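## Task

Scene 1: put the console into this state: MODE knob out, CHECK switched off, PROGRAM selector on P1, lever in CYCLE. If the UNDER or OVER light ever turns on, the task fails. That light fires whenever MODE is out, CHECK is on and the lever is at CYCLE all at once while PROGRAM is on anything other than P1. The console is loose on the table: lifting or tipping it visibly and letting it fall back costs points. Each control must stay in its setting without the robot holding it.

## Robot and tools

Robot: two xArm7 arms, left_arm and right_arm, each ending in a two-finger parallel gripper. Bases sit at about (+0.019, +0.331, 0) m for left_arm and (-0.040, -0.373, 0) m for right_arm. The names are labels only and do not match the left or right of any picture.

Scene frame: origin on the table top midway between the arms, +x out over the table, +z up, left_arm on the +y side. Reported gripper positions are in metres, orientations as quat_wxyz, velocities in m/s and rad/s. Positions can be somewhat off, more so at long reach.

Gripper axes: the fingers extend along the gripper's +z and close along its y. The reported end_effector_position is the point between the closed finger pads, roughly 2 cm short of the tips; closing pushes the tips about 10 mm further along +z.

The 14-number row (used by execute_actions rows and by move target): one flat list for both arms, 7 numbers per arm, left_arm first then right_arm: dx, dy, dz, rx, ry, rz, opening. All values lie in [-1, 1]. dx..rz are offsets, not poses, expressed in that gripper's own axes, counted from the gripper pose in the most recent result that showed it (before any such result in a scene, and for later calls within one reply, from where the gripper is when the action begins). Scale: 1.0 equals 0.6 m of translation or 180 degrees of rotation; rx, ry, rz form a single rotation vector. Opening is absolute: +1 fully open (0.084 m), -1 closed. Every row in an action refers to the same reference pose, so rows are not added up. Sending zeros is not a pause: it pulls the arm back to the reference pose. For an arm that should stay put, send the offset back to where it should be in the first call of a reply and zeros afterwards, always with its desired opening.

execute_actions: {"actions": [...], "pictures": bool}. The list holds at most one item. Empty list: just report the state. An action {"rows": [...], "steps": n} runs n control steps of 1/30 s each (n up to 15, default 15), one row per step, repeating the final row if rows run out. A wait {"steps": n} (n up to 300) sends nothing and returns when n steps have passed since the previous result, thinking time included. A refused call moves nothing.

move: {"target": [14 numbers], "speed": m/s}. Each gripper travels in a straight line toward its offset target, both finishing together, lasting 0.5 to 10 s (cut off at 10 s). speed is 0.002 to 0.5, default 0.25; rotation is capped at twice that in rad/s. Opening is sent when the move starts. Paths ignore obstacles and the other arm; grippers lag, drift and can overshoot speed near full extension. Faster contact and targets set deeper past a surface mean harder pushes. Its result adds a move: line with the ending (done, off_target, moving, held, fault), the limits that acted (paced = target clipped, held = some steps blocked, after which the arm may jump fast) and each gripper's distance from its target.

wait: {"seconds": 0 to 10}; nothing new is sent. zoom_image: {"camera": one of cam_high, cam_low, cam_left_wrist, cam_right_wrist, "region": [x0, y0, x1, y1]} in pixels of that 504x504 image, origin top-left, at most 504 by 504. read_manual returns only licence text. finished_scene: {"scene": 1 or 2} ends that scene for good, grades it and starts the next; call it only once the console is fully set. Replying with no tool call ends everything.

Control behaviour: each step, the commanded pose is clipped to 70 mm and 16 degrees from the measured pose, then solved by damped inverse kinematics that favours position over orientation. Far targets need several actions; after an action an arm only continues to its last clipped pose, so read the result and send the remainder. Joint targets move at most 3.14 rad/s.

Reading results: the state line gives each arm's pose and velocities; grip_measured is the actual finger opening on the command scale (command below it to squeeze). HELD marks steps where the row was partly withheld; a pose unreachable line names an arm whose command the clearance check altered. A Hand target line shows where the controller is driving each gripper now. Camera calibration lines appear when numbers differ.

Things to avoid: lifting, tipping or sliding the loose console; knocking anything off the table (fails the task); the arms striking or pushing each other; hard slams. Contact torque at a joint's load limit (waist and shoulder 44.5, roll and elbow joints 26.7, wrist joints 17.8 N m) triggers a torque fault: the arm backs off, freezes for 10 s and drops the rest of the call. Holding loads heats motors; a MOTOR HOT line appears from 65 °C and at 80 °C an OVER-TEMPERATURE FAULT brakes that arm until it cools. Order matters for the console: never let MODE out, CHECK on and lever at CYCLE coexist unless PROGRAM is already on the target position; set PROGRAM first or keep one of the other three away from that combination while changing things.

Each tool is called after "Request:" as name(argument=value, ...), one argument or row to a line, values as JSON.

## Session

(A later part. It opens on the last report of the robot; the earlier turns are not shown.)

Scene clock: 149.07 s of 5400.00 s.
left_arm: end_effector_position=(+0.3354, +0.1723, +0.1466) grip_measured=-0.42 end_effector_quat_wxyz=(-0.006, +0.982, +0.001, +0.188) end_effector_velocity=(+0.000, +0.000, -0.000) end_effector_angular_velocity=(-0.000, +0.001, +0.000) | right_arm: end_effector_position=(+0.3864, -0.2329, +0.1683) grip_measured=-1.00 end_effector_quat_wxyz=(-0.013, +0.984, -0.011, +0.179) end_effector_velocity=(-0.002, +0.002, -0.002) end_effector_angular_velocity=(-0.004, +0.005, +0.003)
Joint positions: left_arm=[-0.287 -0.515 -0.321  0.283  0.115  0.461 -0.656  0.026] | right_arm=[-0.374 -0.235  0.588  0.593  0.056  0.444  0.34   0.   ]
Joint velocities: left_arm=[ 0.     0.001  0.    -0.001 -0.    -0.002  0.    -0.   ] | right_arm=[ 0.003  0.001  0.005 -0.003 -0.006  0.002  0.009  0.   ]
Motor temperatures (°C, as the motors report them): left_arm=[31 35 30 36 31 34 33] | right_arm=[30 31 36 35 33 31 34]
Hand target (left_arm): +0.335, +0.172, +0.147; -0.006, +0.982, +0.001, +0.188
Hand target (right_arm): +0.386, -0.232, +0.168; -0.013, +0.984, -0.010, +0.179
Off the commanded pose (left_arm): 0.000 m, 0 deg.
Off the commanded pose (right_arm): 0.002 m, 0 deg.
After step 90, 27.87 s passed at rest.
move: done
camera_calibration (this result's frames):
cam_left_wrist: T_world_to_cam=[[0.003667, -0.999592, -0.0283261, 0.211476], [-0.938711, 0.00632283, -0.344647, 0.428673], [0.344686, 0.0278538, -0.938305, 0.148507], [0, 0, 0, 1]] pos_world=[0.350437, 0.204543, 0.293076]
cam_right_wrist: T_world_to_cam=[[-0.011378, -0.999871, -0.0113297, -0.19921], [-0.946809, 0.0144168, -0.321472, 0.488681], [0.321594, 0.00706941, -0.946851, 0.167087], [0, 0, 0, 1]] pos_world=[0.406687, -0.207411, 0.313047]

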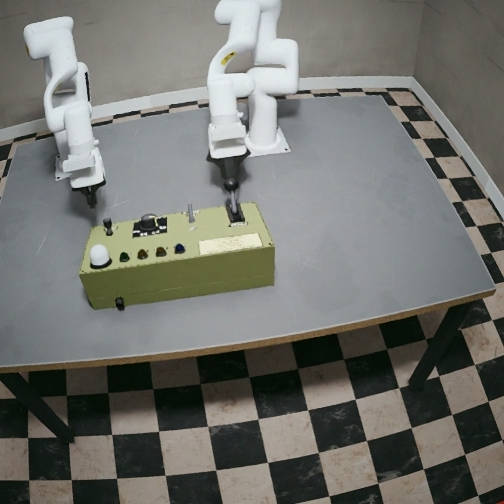

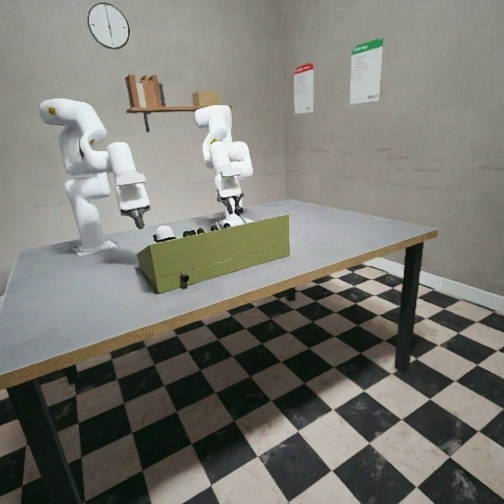

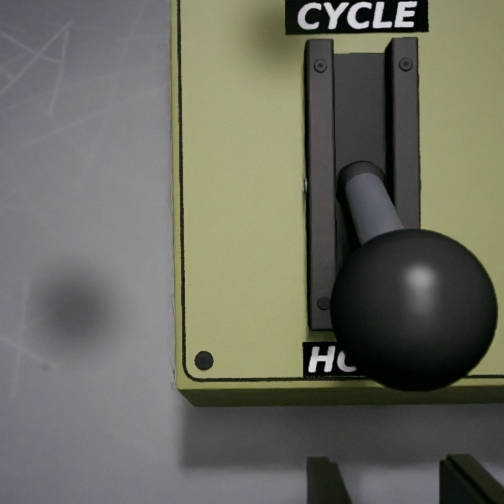

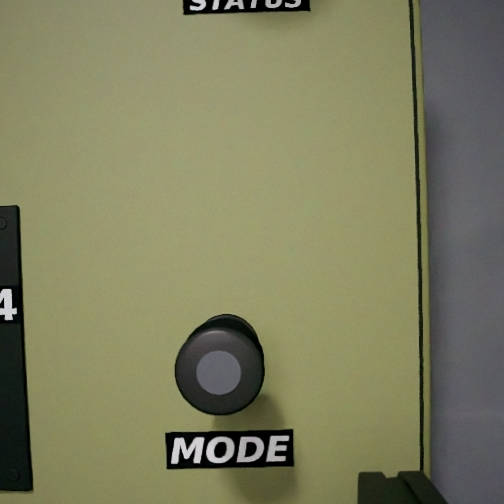

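Request:
move(
  target=[0,0,0,0,0,0,-0.4,-0.042,0,0.095,0,0,0,-1],
  speed=0.05,
)

Request:
move(
  target=[0,0,0,0,0,0,-0.4,0,0,0.02,0,0,0,-1],
  speed=0.02,
)

Scene clock: 158.93 s of 5400.00 s.
left_arm: end_effector_position=(+0.3354, +0.1723, +0.1466) grip_measured=-0.42 end_effector_quat_wxyz=(-0.006, +0.982, +0.001, +0.188) end_effector_velocity=(-0.001, +0.000, -0.001) end_effector_angular_velocity=(-0.001, +0.002, +0.002) | right_arm: end_effector_position=(+0.3832, -0.2308, +0.1064) grip_measured=-1.00 end_effector_quat_wxyz=(-0.013, +0.984, -0.011, +0.179) end_effector_velocity=(+0.002, +0.002, +0.003) end_effector_angular_velocity=(-0.002, -0.010, +0.002)
Joint positions: left_arm=[-0.287 -0.515 -0.321  0.283  0.115  0.461 -0.656  0.026] | right_arm=[-0.496 -0.062  0.686  0.532 -0.246  0.238  0.589  0.   ]
Joint velocities: left_arm=[-0.001  0.     0.001 -0.001 -0.003  0.     0.     0.   ] | right_arm=[-0.004 -0.002  0.006  0.005 -0.02  -0.002  0.019  0.   ]
Motor temperatures (°C, as the motors report them): left_arm=[31 35 30 36 31 34 33] | right_arm=[30 31 36 35 33 32 34]
Hand target (left_arm): +0.335, +0.172, +0.147; -0.006, +0.982, +0.001, +0.188
Hand target (right_arm): +0.383, -0.231, +0.106; -0.013, +0.984, -0.011, +0.179
Off the commanded pose (left_arm): 0.000 m, 0 deg.
Off the commanded pose (right_arm): 0.000 m, 0 deg.
After step 90, 5.37 s passed at rest.
move: done
camera_calibration (this result's frames):
cam_left_wrist: T_world_to_cam=[[0.00366765, -0.999592, -0.0283264, 0.211476], [-0.938711, 0.0063223, -0.344646, 0.428673], [0.344685, 0.0278543, -0.938305, 0.148507], [0, 0, 0, 1]] pos_world=[0.350437, 0.204543, 0.293075]
cam_right_wrist: T_world_to_cam=[[-0.0109846, -0.999878, -0.0111437, -0.198071], [-0.946622, 0.0139887, -0.322041, 0.465587], [0.322158, 0.00701137, -0.94666, 0.109256], [0, 0, 0, 1]] pos_world=[0.403361, -0.205326, 0.251159]

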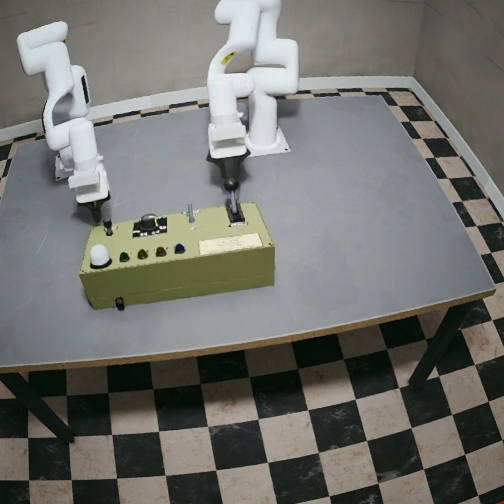

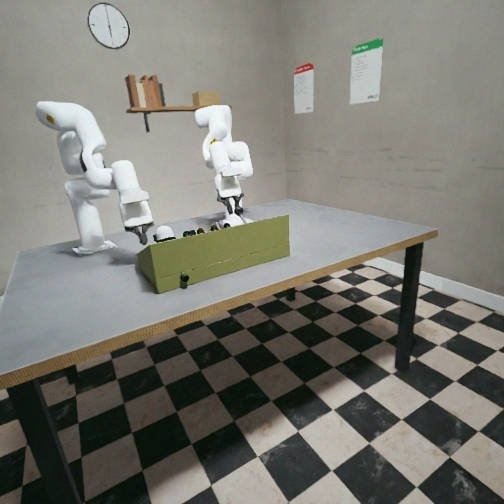

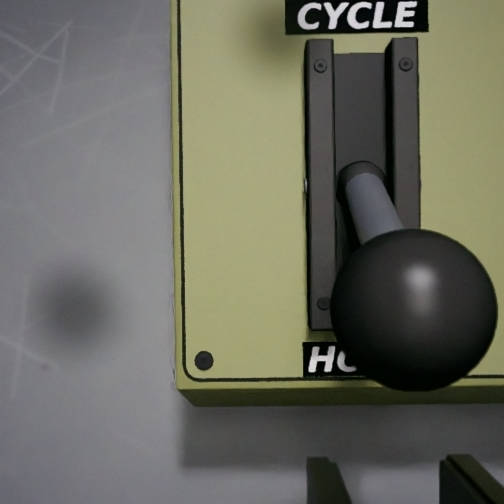

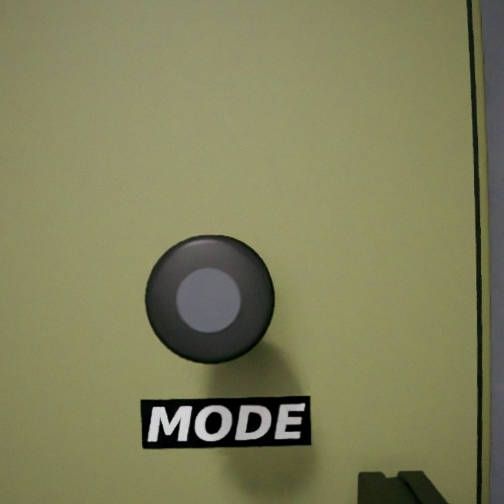

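Scene clock: 159.77 s of 5400.00 s.
left_arm: end_effector_position=(+0.3354, +0.1723, +0.1466) grip_measured=-0.42 end_effector_quat_wxyz=(-0.006, +0.982, +0.001, +0.188) end_effector_velocity=(+0.000, -0.000, +0.000) end_effector_angular_velocity=(+0.000, -0.000, -0.001) | right_arm: end_effector_position=(+0.3874, -0.2305, +0.0952) grip_measured=-1.00 end_effector_quat_wxyz=(-0.013, +0.984, -0.010, +0.179) end_effector_velocity=(+0.001, +0.001, +0.002) end_effector_angular_velocity=(-0.002, -0.007, +0.001)
Joint positions: left_arm=[-0.287 -0.515 -0.321  0.283  0.115  0.461 -0.656  0.026] | right_arm=[-0.528 -0.001  0.691  0.55  -0.407  0.216  0.71   0.   ]
Joint velocities: left_arm=[-0.     0.001 -0.     0.001  0.     0.    -0.     0.   ] | right_arm=[ 0.    -0.001  0.001  0.003 -0.017 -0.001  0.015  0.   ]
Motor temperatures (°C, as the motors report them): left_arm=[31 35 30 36 31 34 33] | right_arm=[30 31 36 35 33 32 34]
Hand target (left_arm): +0.335, +0.172, +0.147; -0.006, +0.982, +0.001, +0.188
Hand target (right_arm): +0.387, -0.231, +0.095; -0.013, +0.984, -0.011, +0.179
Off the commanded pose (left_arm): 0.000 m, 0 deg.
Off the commanded pose (right_arm): 0.000 m, 0 deg.
move: done
camera_calibration (this result's frames):
cam_left_wrist: T_world_to_cam=[[0.00366744, -0.999592, -0.0283265, 0.211476], [-0.938711, 0.00632255, -0.344646, 0.428673], [0.344685, 0.0278544, -0.938305, 0.148507], [0, 0, 0, 1]] pos_world=[0.350437, 0.204543, 0.293075]
cam_right_wrist: T_world_to_cam=[[-0.0108379, -0.99988, -0.0110595, -0.19792], [-0.946609, 0.013823, -0.322087, 0.465971], [0.322202, 0.00697826, -0.946645, 0.0972887], [0, 0, 0, 1]] pos_world=[0.407601, -0.205016, 0.239993]

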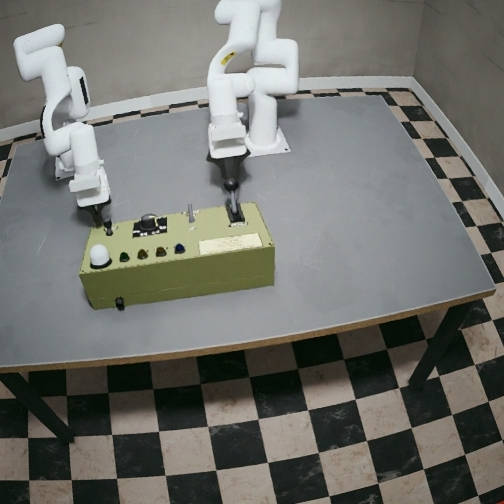

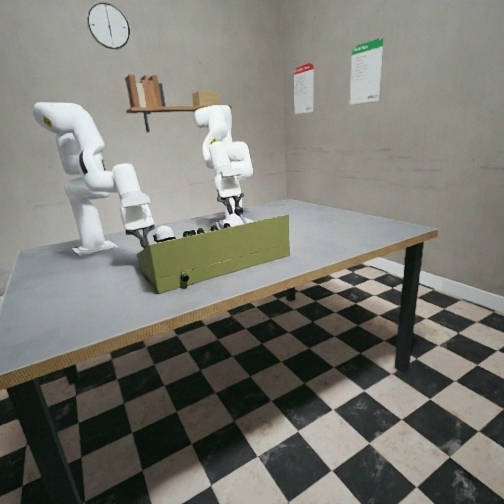

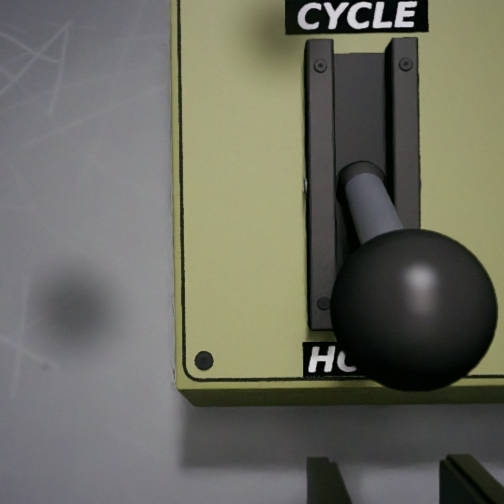

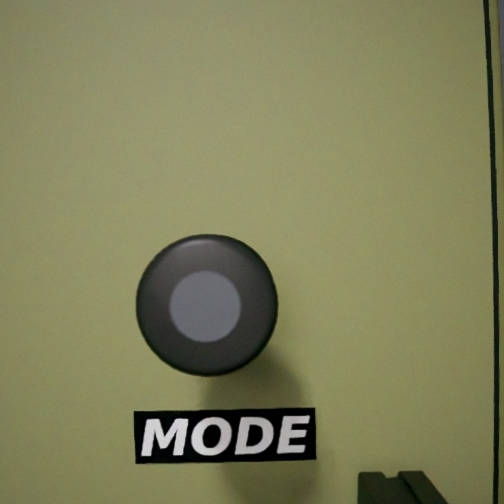

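Request:
move(
  target=[0,0,0,0,0,0,-0.4,0,0,0.014,0,0,0,-1],
  speed=0.02,
)

Scene clock: 165.33 s of 5400.00 s.
left_arm: end_effector_position=(+0.3354, +0.1723, +0.1466) grip_measured=-0.42 end_effector_quat_wxyz=(-0.006, +0.982, +0.001, +0.188) end_effector_velocity=(+0.000, -0.000, -0.000) end_effector_angular_velocity=(-0.001, +0.000, -0.000) | right_arm: end_effector_position=(+0.3904, -0.2303, +0.0874) grip_measured=-1.00 end_effector_quat_wxyz=(-0.013, +0.984, -0.010, +0.179) end_effector_velocity=(+0.000, +0.000, +0.001) end_effector_angular_velocity=(-0.002, -0.005, +0.001)
Joint positions: left_arm=[-0.287 -0.515 -0.321  0.283  0.115  0.461 -0.656  0.026] | right_arm=[-0.53   0.043  0.674  0.567 -0.53   0.207  0.803  0.   ]
Joint velocities: left_arm=[-0.001  0.001  0.001 -0.    -0.    -0.001 -0.    -0.   ] | right_arm=[ 0.002 -0.002 -0.002  0.001 -0.014 -0.001  0.013  0.   ]
Motor temperatures (°C, as the motors report them): left_arm=[31 35 30 36 31 34 33] | right_arm=[30 31 36 35 33 32 34]
Hand target (left_arm): +0.335, +0.172, +0.147; -0.006, +0.982, +0.001, +0.188
Hand target (right_arm): +0.390, -0.230, +0.087; -0.013, +0.984, -0.010, +0.179
Off the commanded pose (left_arm): 0.000 m, 0 deg.
Off the commanded pose (right_arm): 0.000 m, 0 deg.
After step 90, 1.87 s passed at rest.
move: done
camera_calibration (this result's frames):
cam_left_wrist: T_world_to_cam=[[0.00366763, -0.999592, -0.0283264, 0.211476], [-0.938711, 0.00632234, -0.344646, 0.428673], [0.344685, 0.0278544, -0.938305, 0.148507], [0, 0, 0, 1]] pos_world=[0.350437, 0.204543, 0.293075]
cam_right_wrist: T_world_to_cam=[[-0.0107004, -0.999883, -0.0109723, -0.197822], [-0.946605, 0.0136649, -0.322107, 0.466227], [0.322219, 0.00693976, -0.94664, 0.0889109], [0, 0, 0, 1]] pos_world=[0.410567, -0.204786, 0.232171]

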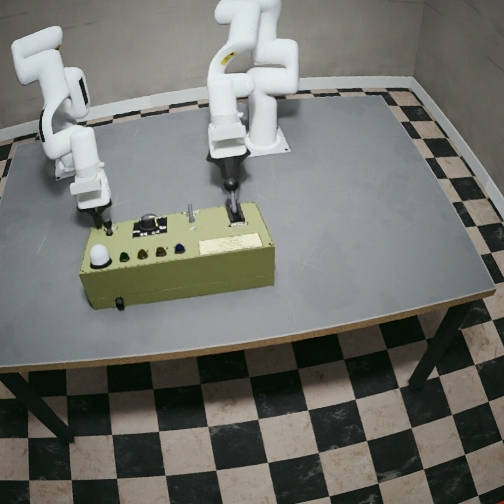

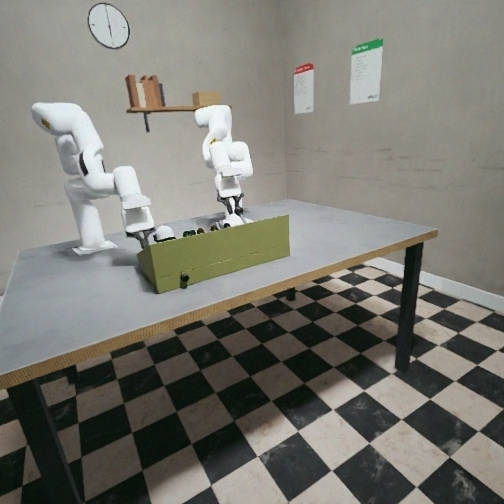

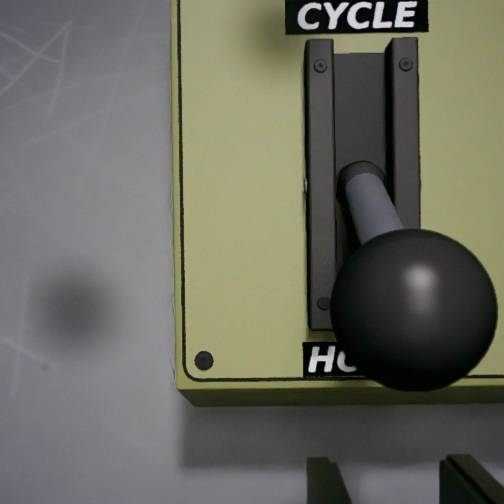

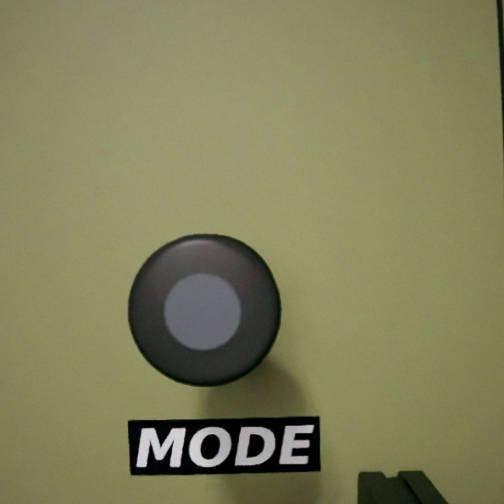

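Request:
move(
  target=[0,0,0,0,0,0,-0.4,0,0,0.017,0,0,0,-1],
  speed=0.02,
)

Scene clock: 170.20 s of 5400.00 s.
left_arm: end_effector_position=(+0.3354, +0.1723, +0.1466) grip_measured=-0.42 end_effector_quat_wxyz=(-0.006, +0.982, +0.001, +0.188) end_effector_velocity=(-0.000, +0.001, -0.001) end_effector_angular_velocity=(+0.001, +0.002, +0.001) | right_arm: end_effector_position=(+0.3973, -0.2279, +0.0848) grip_measured=-1.00 end_effector_quat_wxyz=(-0.012, +0.982, -0.007, +0.188) end_effector_velocity=(-0.001, -0.002, -0.001) end_effector_angular_velocity=(-0.001, -0.001, -0.005)
Joint positions: left_arm=[-0.287 -0.515 -0.321  0.283  0.115  0.461 -0.656  0.026] | right_arm=[-0.515  0.08   0.644  0.593 -0.67   0.197  0.911  0.   ]
Joint velocities: left_arm=[ 0.     0.    -0.    -0.001  0.     0.001 -0.    -0.   ] | right_arm=[-0.004 -0.001 -0.001 -0.004 -0.014 -0.003  0.014  0.   ]
Motor temperatures (°C, as the motors report them): left_arm=[31 35 30 36 31 34 33] | right_arm=[30 31 36 35 33 32 34]
Hand target (left_arm): +0.335, +0.172, +0.147; -0.006, +0.982, +0.001, +0.188
Hand target (right_arm): +0.394, -0.230, +0.078; -0.013, +0.984, -0.010, +0.179
Off the commanded pose (left_arm): 0.000 m, 0 deg.
Off the commanded pose (right_arm): 0.008 m, 1 deg.
After step 90, 1.13 s passed at rest.
move: off_target (right_arm)
camera_calibration (this result's frames):
cam_left_wrist: T_world_to_cam=[[0.00366765, -0.999592, -0.0283265, 0.211476], [-0.938711, 0.00632233, -0.344646, 0.428673], [0.344685, 0.0278544, -0.938305, 0.148507], [0, 0, 0, 1]] pos_world=[0.350437, 0.204543, 0.293075]
cam_right_wrist: T_world_to_cam=[[-0.00445398, -0.999953, -0.00857416, -0.198051], [-0.940552, 0.00710111, -0.339576, 0.469484], [0.339621, 0.00655198, -0.940539, 0.076721], [0, 0, 0, 1]] pos_world=[0.414636, -0.201879, 0.229887]

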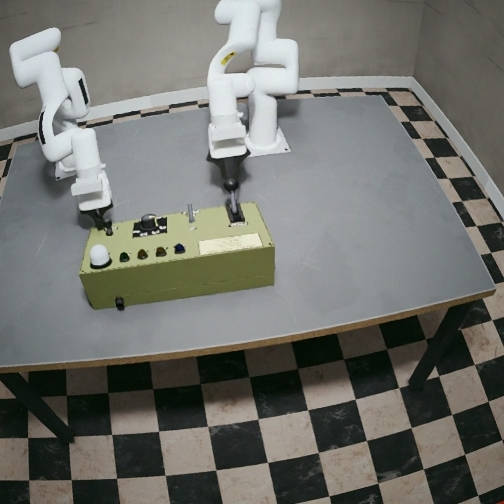

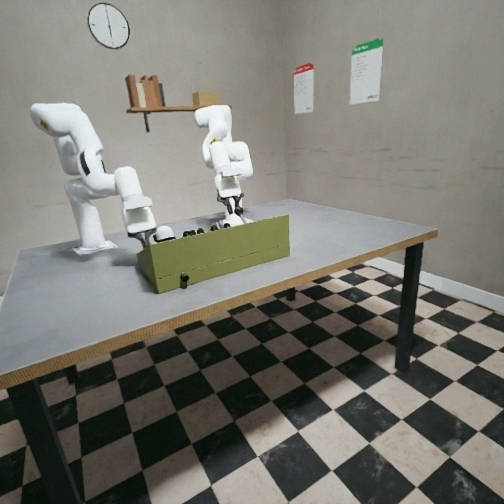

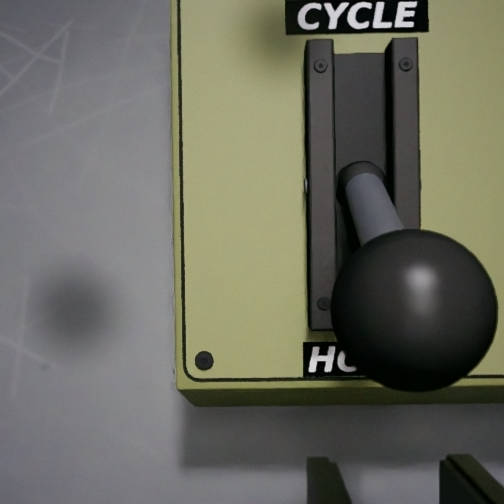

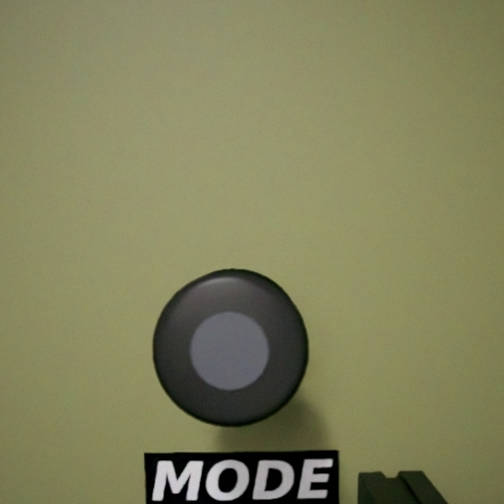

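Request:
move(
  target=[0,0.012,0.017,0,0,0,-0.4,-0.009,0.003,0.009,0,0,0,-1],
  speed=0.05,
)

Request:
move(
  target=[0.11,0,0,0,0,0,-0.4,0,0,0,0,0,0,-1],
  speed=0.04,
)

Scene clock: 179.03 s of 5400.00 s.
left_arm: end_effector_position=(+0.3391, +0.1652, +0.1371) grip_measured=-0.42 end_effector_quat_wxyz=(-0.006, +0.982, +0.001, +0.188) end_effector_velocity=(+0.001, -0.001, +0.002) end_effector_angular_velocity=(-0.002, -0.005, -0.002) | right_arm: end_effector_position=(+0.3973, -0.2294, +0.0846) grip_measured=-1.00 end_effector_quat_wxyz=(-0.011, +0.980, -0.006, +0.197) end_effector_velocity=(-0.000, -0.001, -0.000) end_effector_angular_velocity=(+0.000, -0.001, -0.001)
Joint positions: left_arm=[-0.261 -0.459 -0.356  0.294  0.139  0.417 -0.693  0.026] | right_arm=[-0.504  0.078  0.62   0.588 -0.746  0.179  0.973  0.   ]
Joint velocities: left_arm=[-0.001 -0.002 -0.001  0.002  0.001 -0.002 -0.001  0.   ] | right_arm=[ 0.006 -0.    -0.008 -0.002 -0.004 -0.002  0.004  0.   ]
Motor temperatures (°C, as the motors report them): left_arm=[31 35 30 36 31 34 33] | right_arm=[30 31 36 34 33 32 34]
Hand target (left_arm): +0.339, +0.165, +0.137; -0.006, +0.982, +0.001, +0.188
Hand target (right_arm): +0.394, -0.229, +0.078; -0.012, +0.982, -0.007, +0.188
Off the commanded pose (left_arm): 0.000 m, 0 deg.
Off the commanded pose (right_arm): 0.007 m, 1 deg.
After step 90, 5.13 s passed at rest.
move: off_target (right_arm)
camera_calibration (this result's frames):
cam_left_wrist: T_world_to_cam=[[0.00364807, -0.999598, -0.0281082, 0.204077], [-0.938717, 0.006265, -0.344632, 0.428976], [0.34467, 0.0276429, -0.938317, 0.138472], [0, 0, 0, 1]] pos_world=[0.354216, 0.197479, 0.283506]
cam_right_wrist: T_world_to_cam=[[-0.00218347, -0.999981, -0.00584706, -0.200709], [-0.934101, 0.00412698, -0.356985, 0.467667], [0.357002, 0.00468228, -0.934092, 0.068611], [0, 0, 0, 1]] pos_world=[0.411916, -0.202956, 0.229866]

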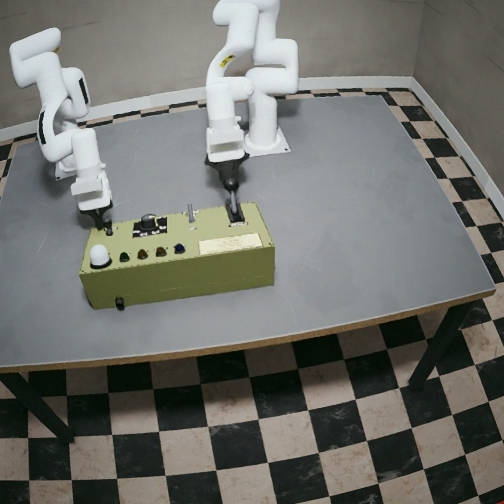

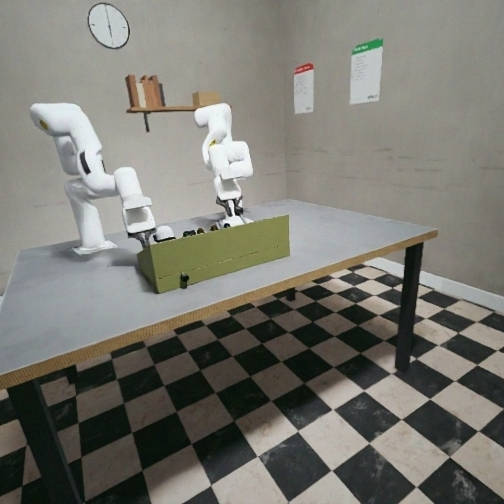

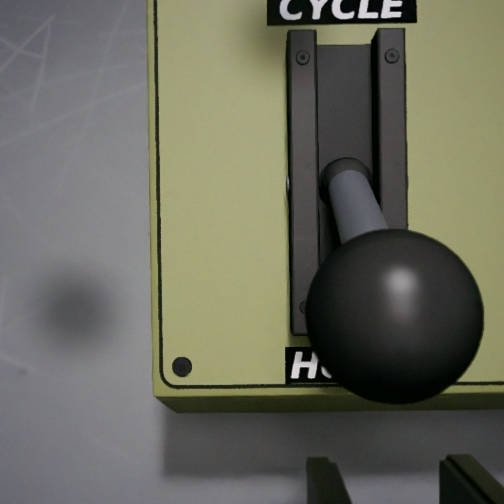

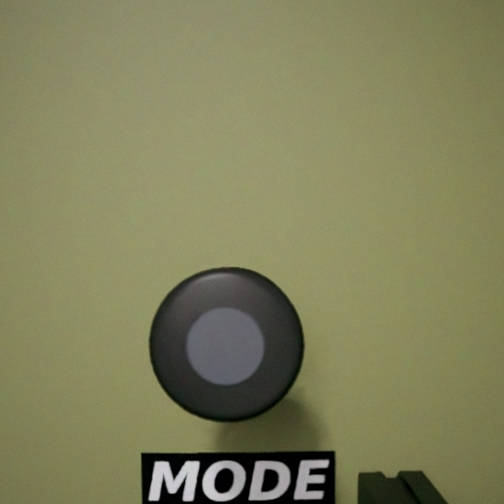

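Scene clock: 180.93 s of 5400.00 s.
left_arm: end_effector_position=(+0.4006, +0.1652, +0.1612) grip_measured=-0.42 end_effector_quat_wxyz=(-0.006, +0.982, +0.001, +0.188) end_effector_velocity=(-0.001, +0.001, -0.001) end_effector_angular_velocity=(+0.003, +0.003, +0.001) | right_arm: end_effector_position=(+0.3979, -0.2299, +0.0857) grip_measured=-1.00 end_effector_quat_wxyz=(-0.011, +0.980, -0.006, +0.199) end_effector_velocity=(-0.000, +0.000, -0.000) end_effector_angular_velocity=(+0.000, +0.000, +0.001)
Joint positions: left_arm=[-0.182 -0.303 -0.321  0.489  0.193  0.451 -0.632  0.026] | right_arm=[-0.497  0.075  0.613  0.588 -0.744  0.178  0.971  0.   ]
Joint velocities: left_arm=[ 0.    -0.001  0.001 -0.001  0.001  0.003  0.001 -0.   ] | right_arm=[ 0.003 -0.    -0.001 -0.     0.    -0.     0.     0.   ]
Motor temperatures (°C, as the motors report them): left_arm=[31 35 30 36 31 34 33] | right_arm=[30 31 36 34 33 32 34]
Hand target (left_arm): +0.401, +0.165, +0.161; -0.006, +0.982, +0.001, +0.188
Hand target (right_arm): +0.397, -0.229, +0.085; -0.011, +0.980, -0.006, +0.197
Off the commanded pose (left_arm): 0.000 m, 0 deg.
Off the commanded pose (right_arm): 0.001 m, 0 deg.
move: done
camera_calibration (this result's frames):
cam_left_wrist: T_world_to_cam=[[0.00345653, -0.999596, -0.0282031, 0.204602], [-0.938621, 0.00648521, -0.34489, 0.494938], [0.344933, 0.0276641, -0.938219, 0.13985], [0, 0, 0, 1]] pos_world=[0.415613, 0.197441, 0.307679]
cam_right_wrist: T_world_to_cam=[[-0.0028576, -0.999985, -0.0045673, -0.201062], [-0.933082, 0.00430901, -0.359639, 0.468497], [0.359653, 0.00323396, -0.93308, 0.0679603], [0, 0, 0, 1]] pos_world=[0.412129, -0.203298, 0.230984]

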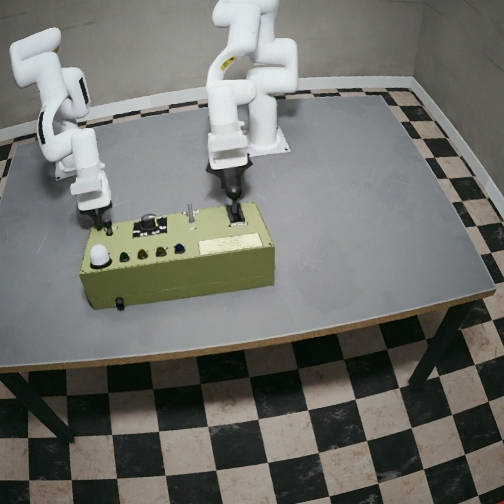

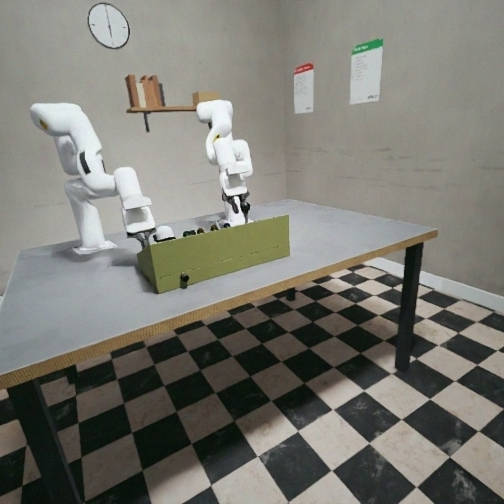

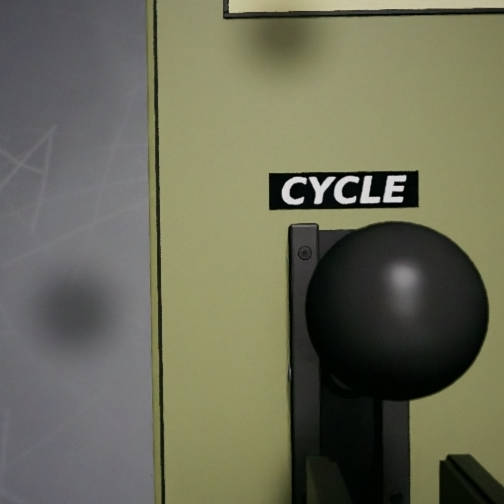

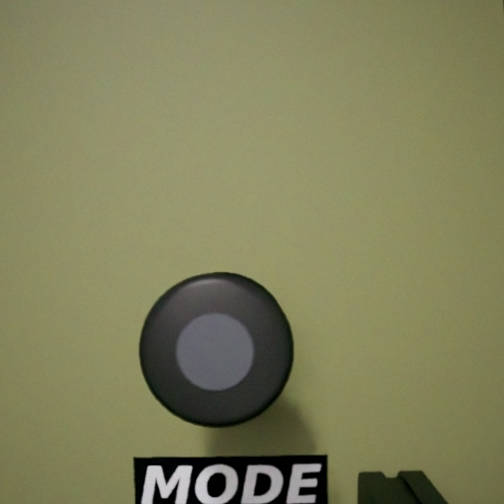

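Request:
move(
  target=[-0.02,0,-0.15,0,0,0,-1,0,0,-0.11,0,-0.014,0,0.3],
  speed=0.15,
)

Scene clock: 199.23 s of 5400.00 s.
left_arm: end_effector_position=(+0.3563, +0.1642, +0.2402) grip_measured=-1.00 end_effector_quat_wxyz=(-0.006, +0.982, +0.001, +0.188) end_effector_velocity=(+0.001, -0.001, +0.004) end_effector_angular_velocity=(-0.002, -0.009, -0.002) | right_arm: end_effector_position=(+0.3718, -0.2314, +0.1458) grip_measured=+0.29 end_effector_quat_wxyz=(-0.011, +0.984, -0.006, +0.176) end_effector_velocity=(+0.002, +0.001, +0.004) end_effector_angular_velocity=(+0.003, -0.009, +0.000)
Joint positions: left_arm=[-0.289 -0.596 -0.282  0.517  0.052  0.769 -0.548  0.   ] | right_arm=[-0.335 -0.221  0.569  0.528  0.016  0.378  0.383  0.056]
Joint velocities: left_arm=[-0.001 -0.005  0.001  0.003  0.002 -0.001  0.     0.   ] | right_arm=[ 0.003 -0.005 -0.002  0.004  0.003 -0.001 -0.001  0.   ]
Motor temperatures (°C, as the motors report them): left_arm=[31 35 30 36 31 34 33] | right_arm=[30 31 36 34 33 32 34]
Hand target (left_arm): +0.356, +0.164, +0.241; -0.006, +0.982, +0.001, +0.188
Hand target (right_arm): +0.372, -0.231, +0.146; -0.011, +0.984, -0.006, +0.177
Off the commanded pose (left_arm): 0.000 m, 0 deg.
Off the commanded pose (right_arm): 0.001 m, 0 deg.
After step 90, 14.27 s passed at rest.
move: done
camera_calibration (this result's frames):
cam_left_wrist: T_world_to_cam=[[0.00374121, -0.999573, -0.0289803, 0.206051], [-0.938935, 0.00646019, -0.344033, 0.48052], [0.344074, 0.0284977, -0.93851, 0.229484], [0, 0, 0, 1]] pos_world=[0.371447, 0.196319, 0.38666]
cam_right_wrist: T_world_to_cam=[[-0.00225932, -0.999983, -0.00529514, -0.202461], [-0.948555, 0.00381954, -0.31659, 0.465126], [0.316605, 0.00430745, -0.948548, 0.151945], [0, 0, 0, 1]] pos_world=[0.392634, -0.204888, 0.290309]

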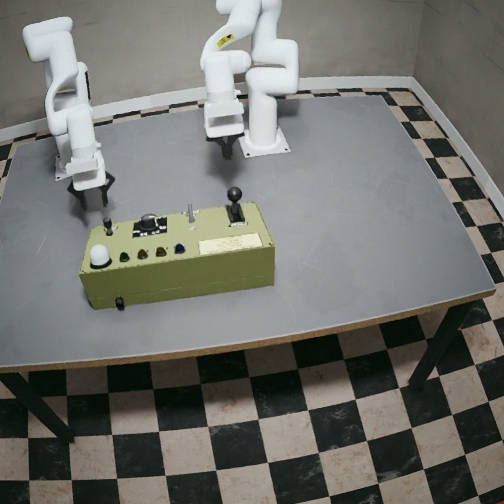

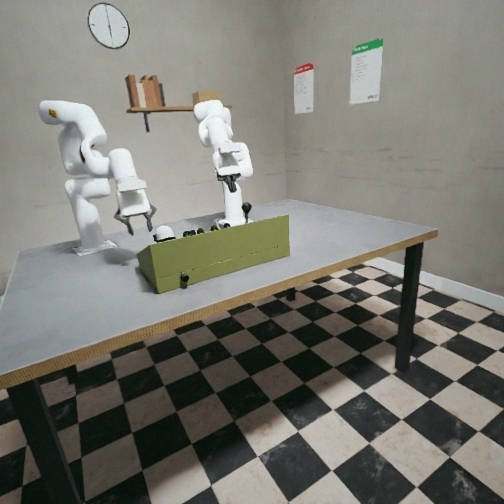

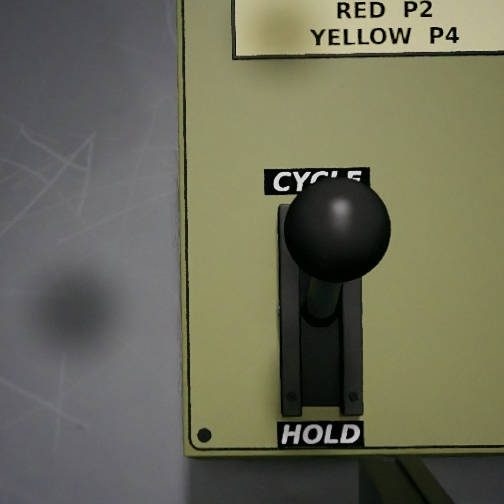

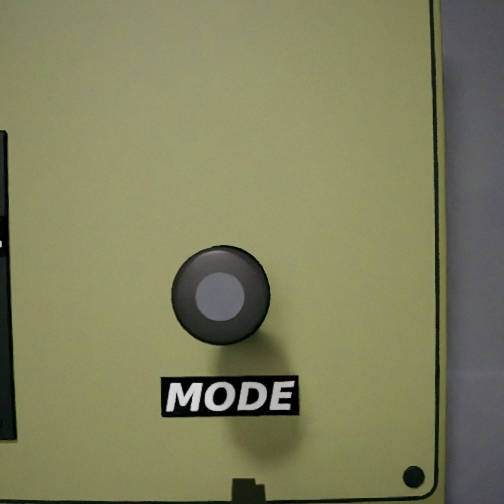

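Request:
move(
  target=[0.184,0.34,0.175,0,0,0,-1,0.09,-0.06,0,0,0,0,0.3],
  speed=0.25,
)

Request:
move(
  target=[0,0,0.075,0,0,0,-1,0,0,0.06,0,0,0,0.3],
  speed=0.04,
)

Scene clock: 208.27 s of 5400.00 s.
left_arm: end_effector_position=(+0.4983, -0.0383, +0.1802) grip_measured=-1.00 end_effector_quat_wxyz=(-0.005, +0.982, +0.002, +0.187) end_effector_velocity=(-0.000, +0.001, -0.005) end_effector_angular_velocity=(+0.005, +0.008, +0.001) | right_arm: end_effector_position=(+0.4227, -0.1964, +0.1656) grip_measured=+0.29 end_effector_quat_wxyz=(-0.010, +0.984, -0.006, +0.177) end_effector_velocity=(-0.000, +0.001, -0.000) end_effector_angular_velocity=(-0.000, -0.000, +0.003)
Joint positions: left_arm=[-0.315  0.351 -0.501  1.294  0.612  0.794 -1.13   0.   ] | right_arm=[-0.399 -0.045  0.647  0.763 -0.199  0.47   0.569  0.056]
Joint velocities: left_arm=[-0.002  0.008  0.003  0.     0.     0.002  0.     0.   ] | right_arm=[ 0.001  0.001  0.001  0.001 -0.    -0.    -0.001 -0.   ]
Motor temperatures (°C, as the motors report them): left_arm=[31 35 30 36 31 34 33] | right_arm=[30 31 36 34 33 32 34]
Hand target (left_arm): +0.498, -0.039, +0.180; -0.005, +0.982, +0.002, +0.187
Hand target (right_arm): +0.423, -0.196, +0.166; -0.011, +0.984, -0.006, +0.177
Off the commanded pose (left_arm): 0.001 m, 0 deg.
Off the commanded pose (right_arm): 0.000 m, 0 deg.
After step 90, 4.53 s passed at rest.
move: done
camera_calibration (this result's frames):
cam_left_wrist: T_world_to_cam=[[0.00432576, -0.999622, -0.0271417, 0.000782574], [-0.939176, 0.00525971, -0.343396, 0.594511], [0.343409, 0.0269763, -0.938798, 0.130445], [0, 0, 0, 1]] pos_world=[0.51355, -0.00586361, 0.326636]
cam_right_wrist: T_world_to_cam=[[-0.00234393, -0.999988, -0.00440122, -0.167334], [-0.948462, 0.00361779, -0.31687, 0.519447], [0.316882, 0.00343166, -0.948459, 0.154138], [0, 0, 0, 1]] pos_world=[0.44344, -0.16974, 0.310054]

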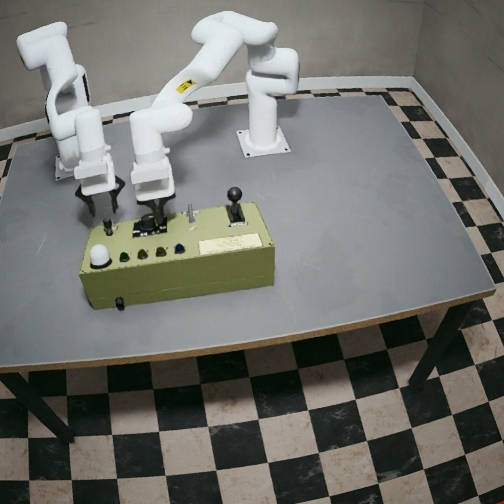

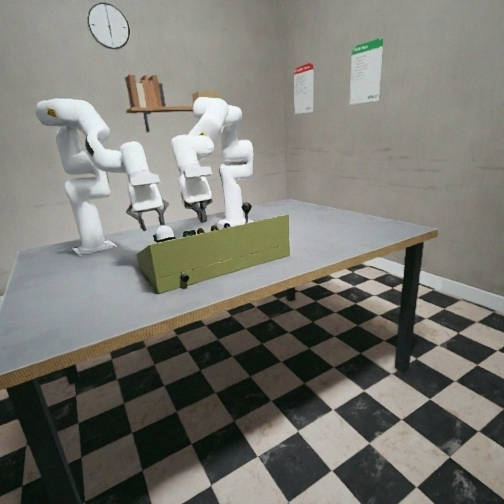

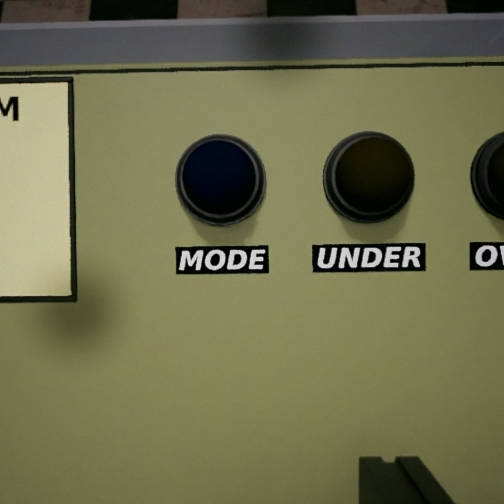

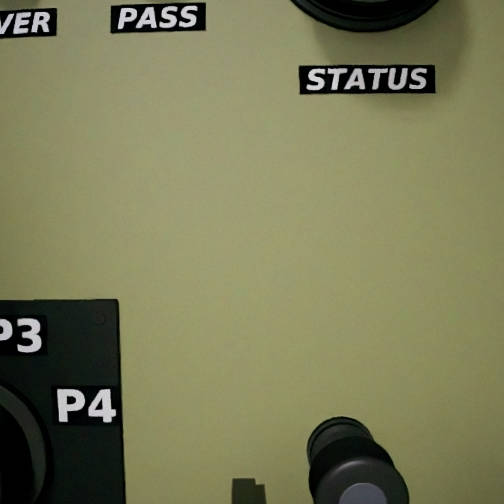

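Scene clock: 209.67 s of 5400.00 s.
left_arm: end_effector_position=(+0.5148, -0.0378, +0.1386) grip_measured=-1.00 end_effector_quat_wxyz=(-0.005, +0.982, +0.002, +0.187) end_effector_velocity=(-0.000, -0.004, +0.005) end_effector_angular_velocity=(-0.005, -0.007, -0.005) | right_arm: end_effector_position=(+0.4353, -0.1955, +0.1320) grip_measured=+0.29 end_effector_quat_wxyz=(-0.010, +0.984, -0.006, +0.177) end_effector_velocity=(+0.001, +0.001, +0.002) end_effector_angular_velocity=(-0.000, -0.005, +0.001)
Joint positions: left_arm=[-0.333  0.449 -0.458  1.312  0.691  0.726 -1.177  0.   ] | right_arm=[-0.401  0.089  0.628  0.785 -0.413  0.401  0.725  0.056]
Joint velocities: left_arm=[-0.002 -0.005 -0.004  0.004  0.001 -0.001 -0.     0.   ] | right_arm=[ 0.001 -0.002 -0.     0.002 -0.002 -0.001  0.002  0.   ]
Motor temperatures (°C, as the motors report them): left_arm=[31 35 30 36 31 34 33] | right_arm=[30 31 36 34 33 32 34]
Hand target (left_arm): +0.515, -0.038, +0.138; -0.005, +0.982, +0.002, +0.187
Hand target (right_arm): +0.435, -0.196, +0.132; -0.010, +0.984, -0.006, +0.177
Off the commanded pose (left_arm): 0.000 m, 0 deg.
Off the commanded pose (right_arm): 0.000 m, 0 deg.
move: done
camera_calibration (this result's frames):
cam_left_wrist: T_world_to_cam=[[0.00422953, -0.999631, -0.0268235, 0.0000917329], [-0.939073, 0.00524878, -0.343679, 0.59569], [0.343693, 0.0266428, -0.938704, 0.0854946], [0, 0, 0, 1]] pos_world=[0.530012, -0.00531276, 0.284983]
cam_right_wrist: T_world_to_cam=[[-0.00197983, -0.99999, -0.00406208, -0.166788], [-0.948309, 0.00316656, -0.317333, 0.520692], [0.317343, 0.00322385, -0.948305, 0.118047], [0, 0, 0, 1]] pos_world=[0.455985, -0.168816, 0.2765]

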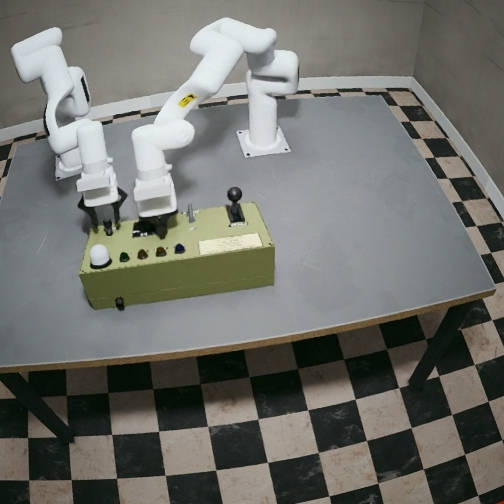

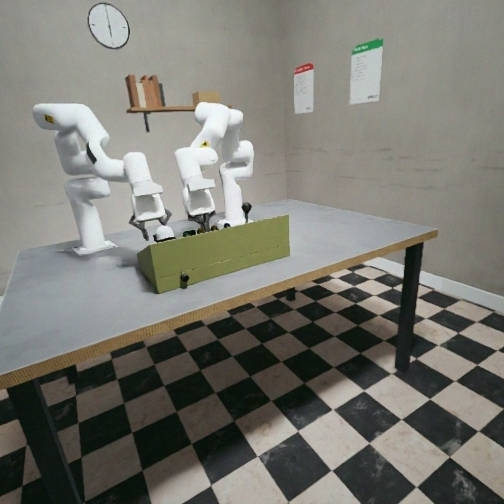

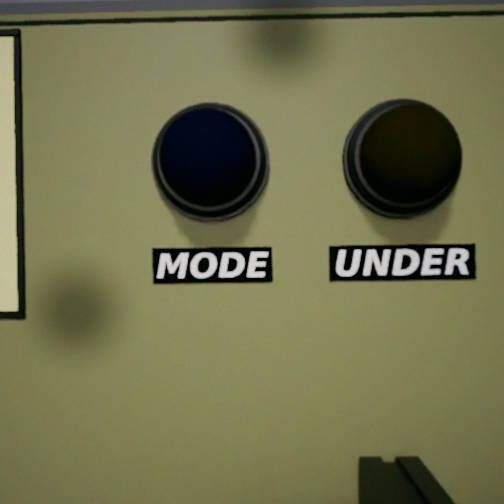

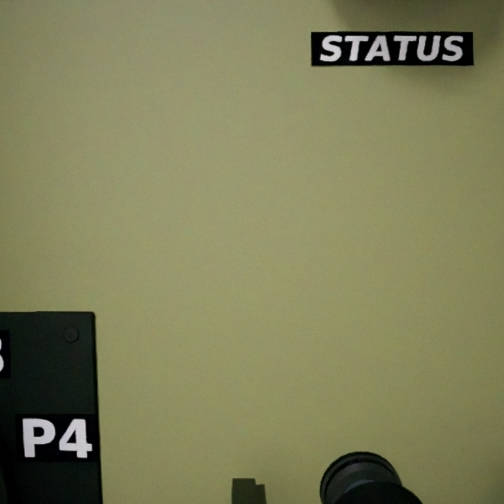

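Request:
move(
  target=[0,0,0.022,0,0,0,-1,0,0,0.036,0,0,0,0.3],
  speed=0.02,
)

Scene clock: 215.57 s of 5400.00 s.
left_arm: end_effector_position=(+0.5199, -0.0408, +0.1347) grip_measured=-1.00 end_effector_quat_wxyz=(-0.001, +0.981, +0.000, +0.194) end_effector_velocity=(+0.001, +0.002, -0.000) end_effector_angular_velocity=(-0.001, -0.002, +0.004) | right_arm: end_effector_position=(+0.4429, -0.1951, +0.1118) grip_measured=+0.29 end_effector_quat_wxyz=(-0.010, +0.984, -0.005, +0.177) end_effector_velocity=(+0.001, +0.002, +0.002) end_effector_angular_velocity=(+0.001, -0.006, +0.003)
Joint positions: left_arm=[-0.339  0.466 -0.448  1.321  0.713  0.707 -1.19   0.   ] | right_arm=[-0.374  0.169  0.585  0.809 -0.545  0.37   0.823  0.056]
Joint velocities: left_arm=[-0.005 -0.003  0.011 -0.003 -0.004 -0.005  0.001  0.   ] | right_arm=[ 0.003 -0.003  0.001  0.002 -0.002 -0.001  0.003  0.   ]
Motor temperatures (°C, as the motors report them): left_arm=[31 35 30 36 31 34 33] | right_arm=[30 31 36 35 33 32 34]
Hand target (left_arm): +0.520, -0.038, +0.126; -0.005, +0.982, +0.002, +0.187
Hand target (right_arm): +0.443, -0.195, +0.112; -0.010, +0.984, -0.005, +0.177
Off the commanded pose (left_arm): 0.009 m, 1 deg.
Off the commanded pose (right_arm): 0.000 m, 0 deg.
After step 90, 1.60 s passed at rest.
move: off_target (left_arm)
camera_calibration (this result's frames):
cam_left_wrist: T_world_to_cam=[[0.000242156, -0.999799, -0.0200466, -0.00185464], [-0.934563, 0.00690631, -0.355732, 0.598491], [0.355799, 0.018821, -0.934373, 0.0730146], [0, 0, 0, 1]] pos_world=[0.533349, -0.00736184, 0.281088]
cam_right_wrist: T_world_to_cam=[[-0.0018302, -0.999991, -0.00381513, -0.166478], [-0.948264, 0.00294673, -0.31747, 0.5214], [0.317479, 0.00303671, -0.948261, 0.0963939], [0, 0, 0, 1]] pos_world=[0.463517, -0.168306, 0.2563]

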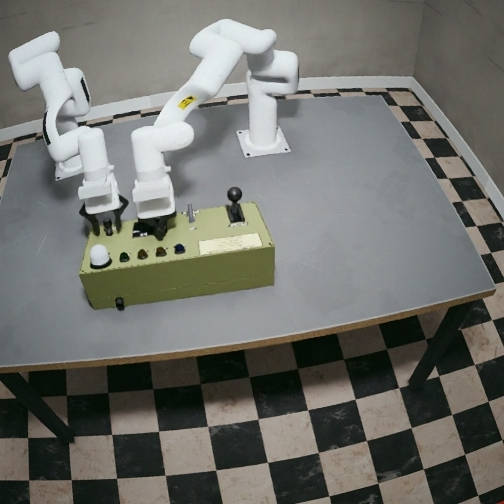

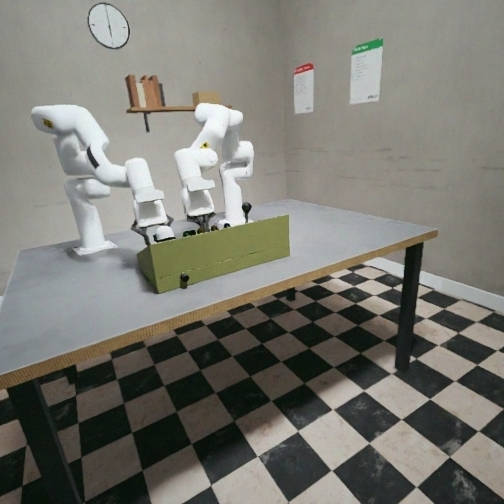

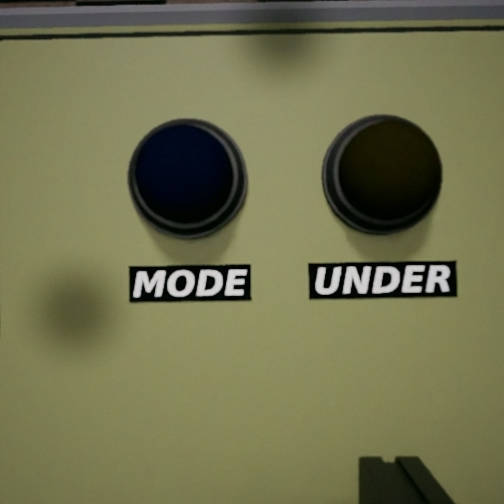

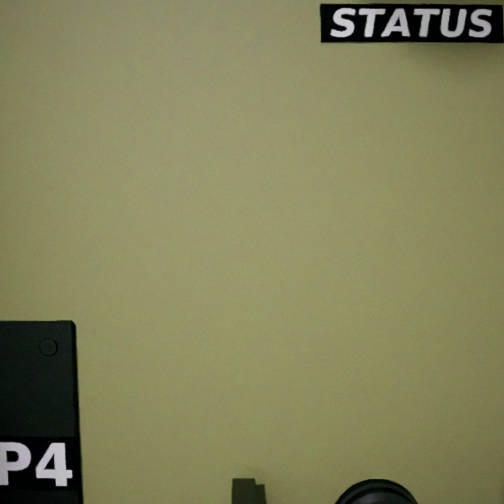

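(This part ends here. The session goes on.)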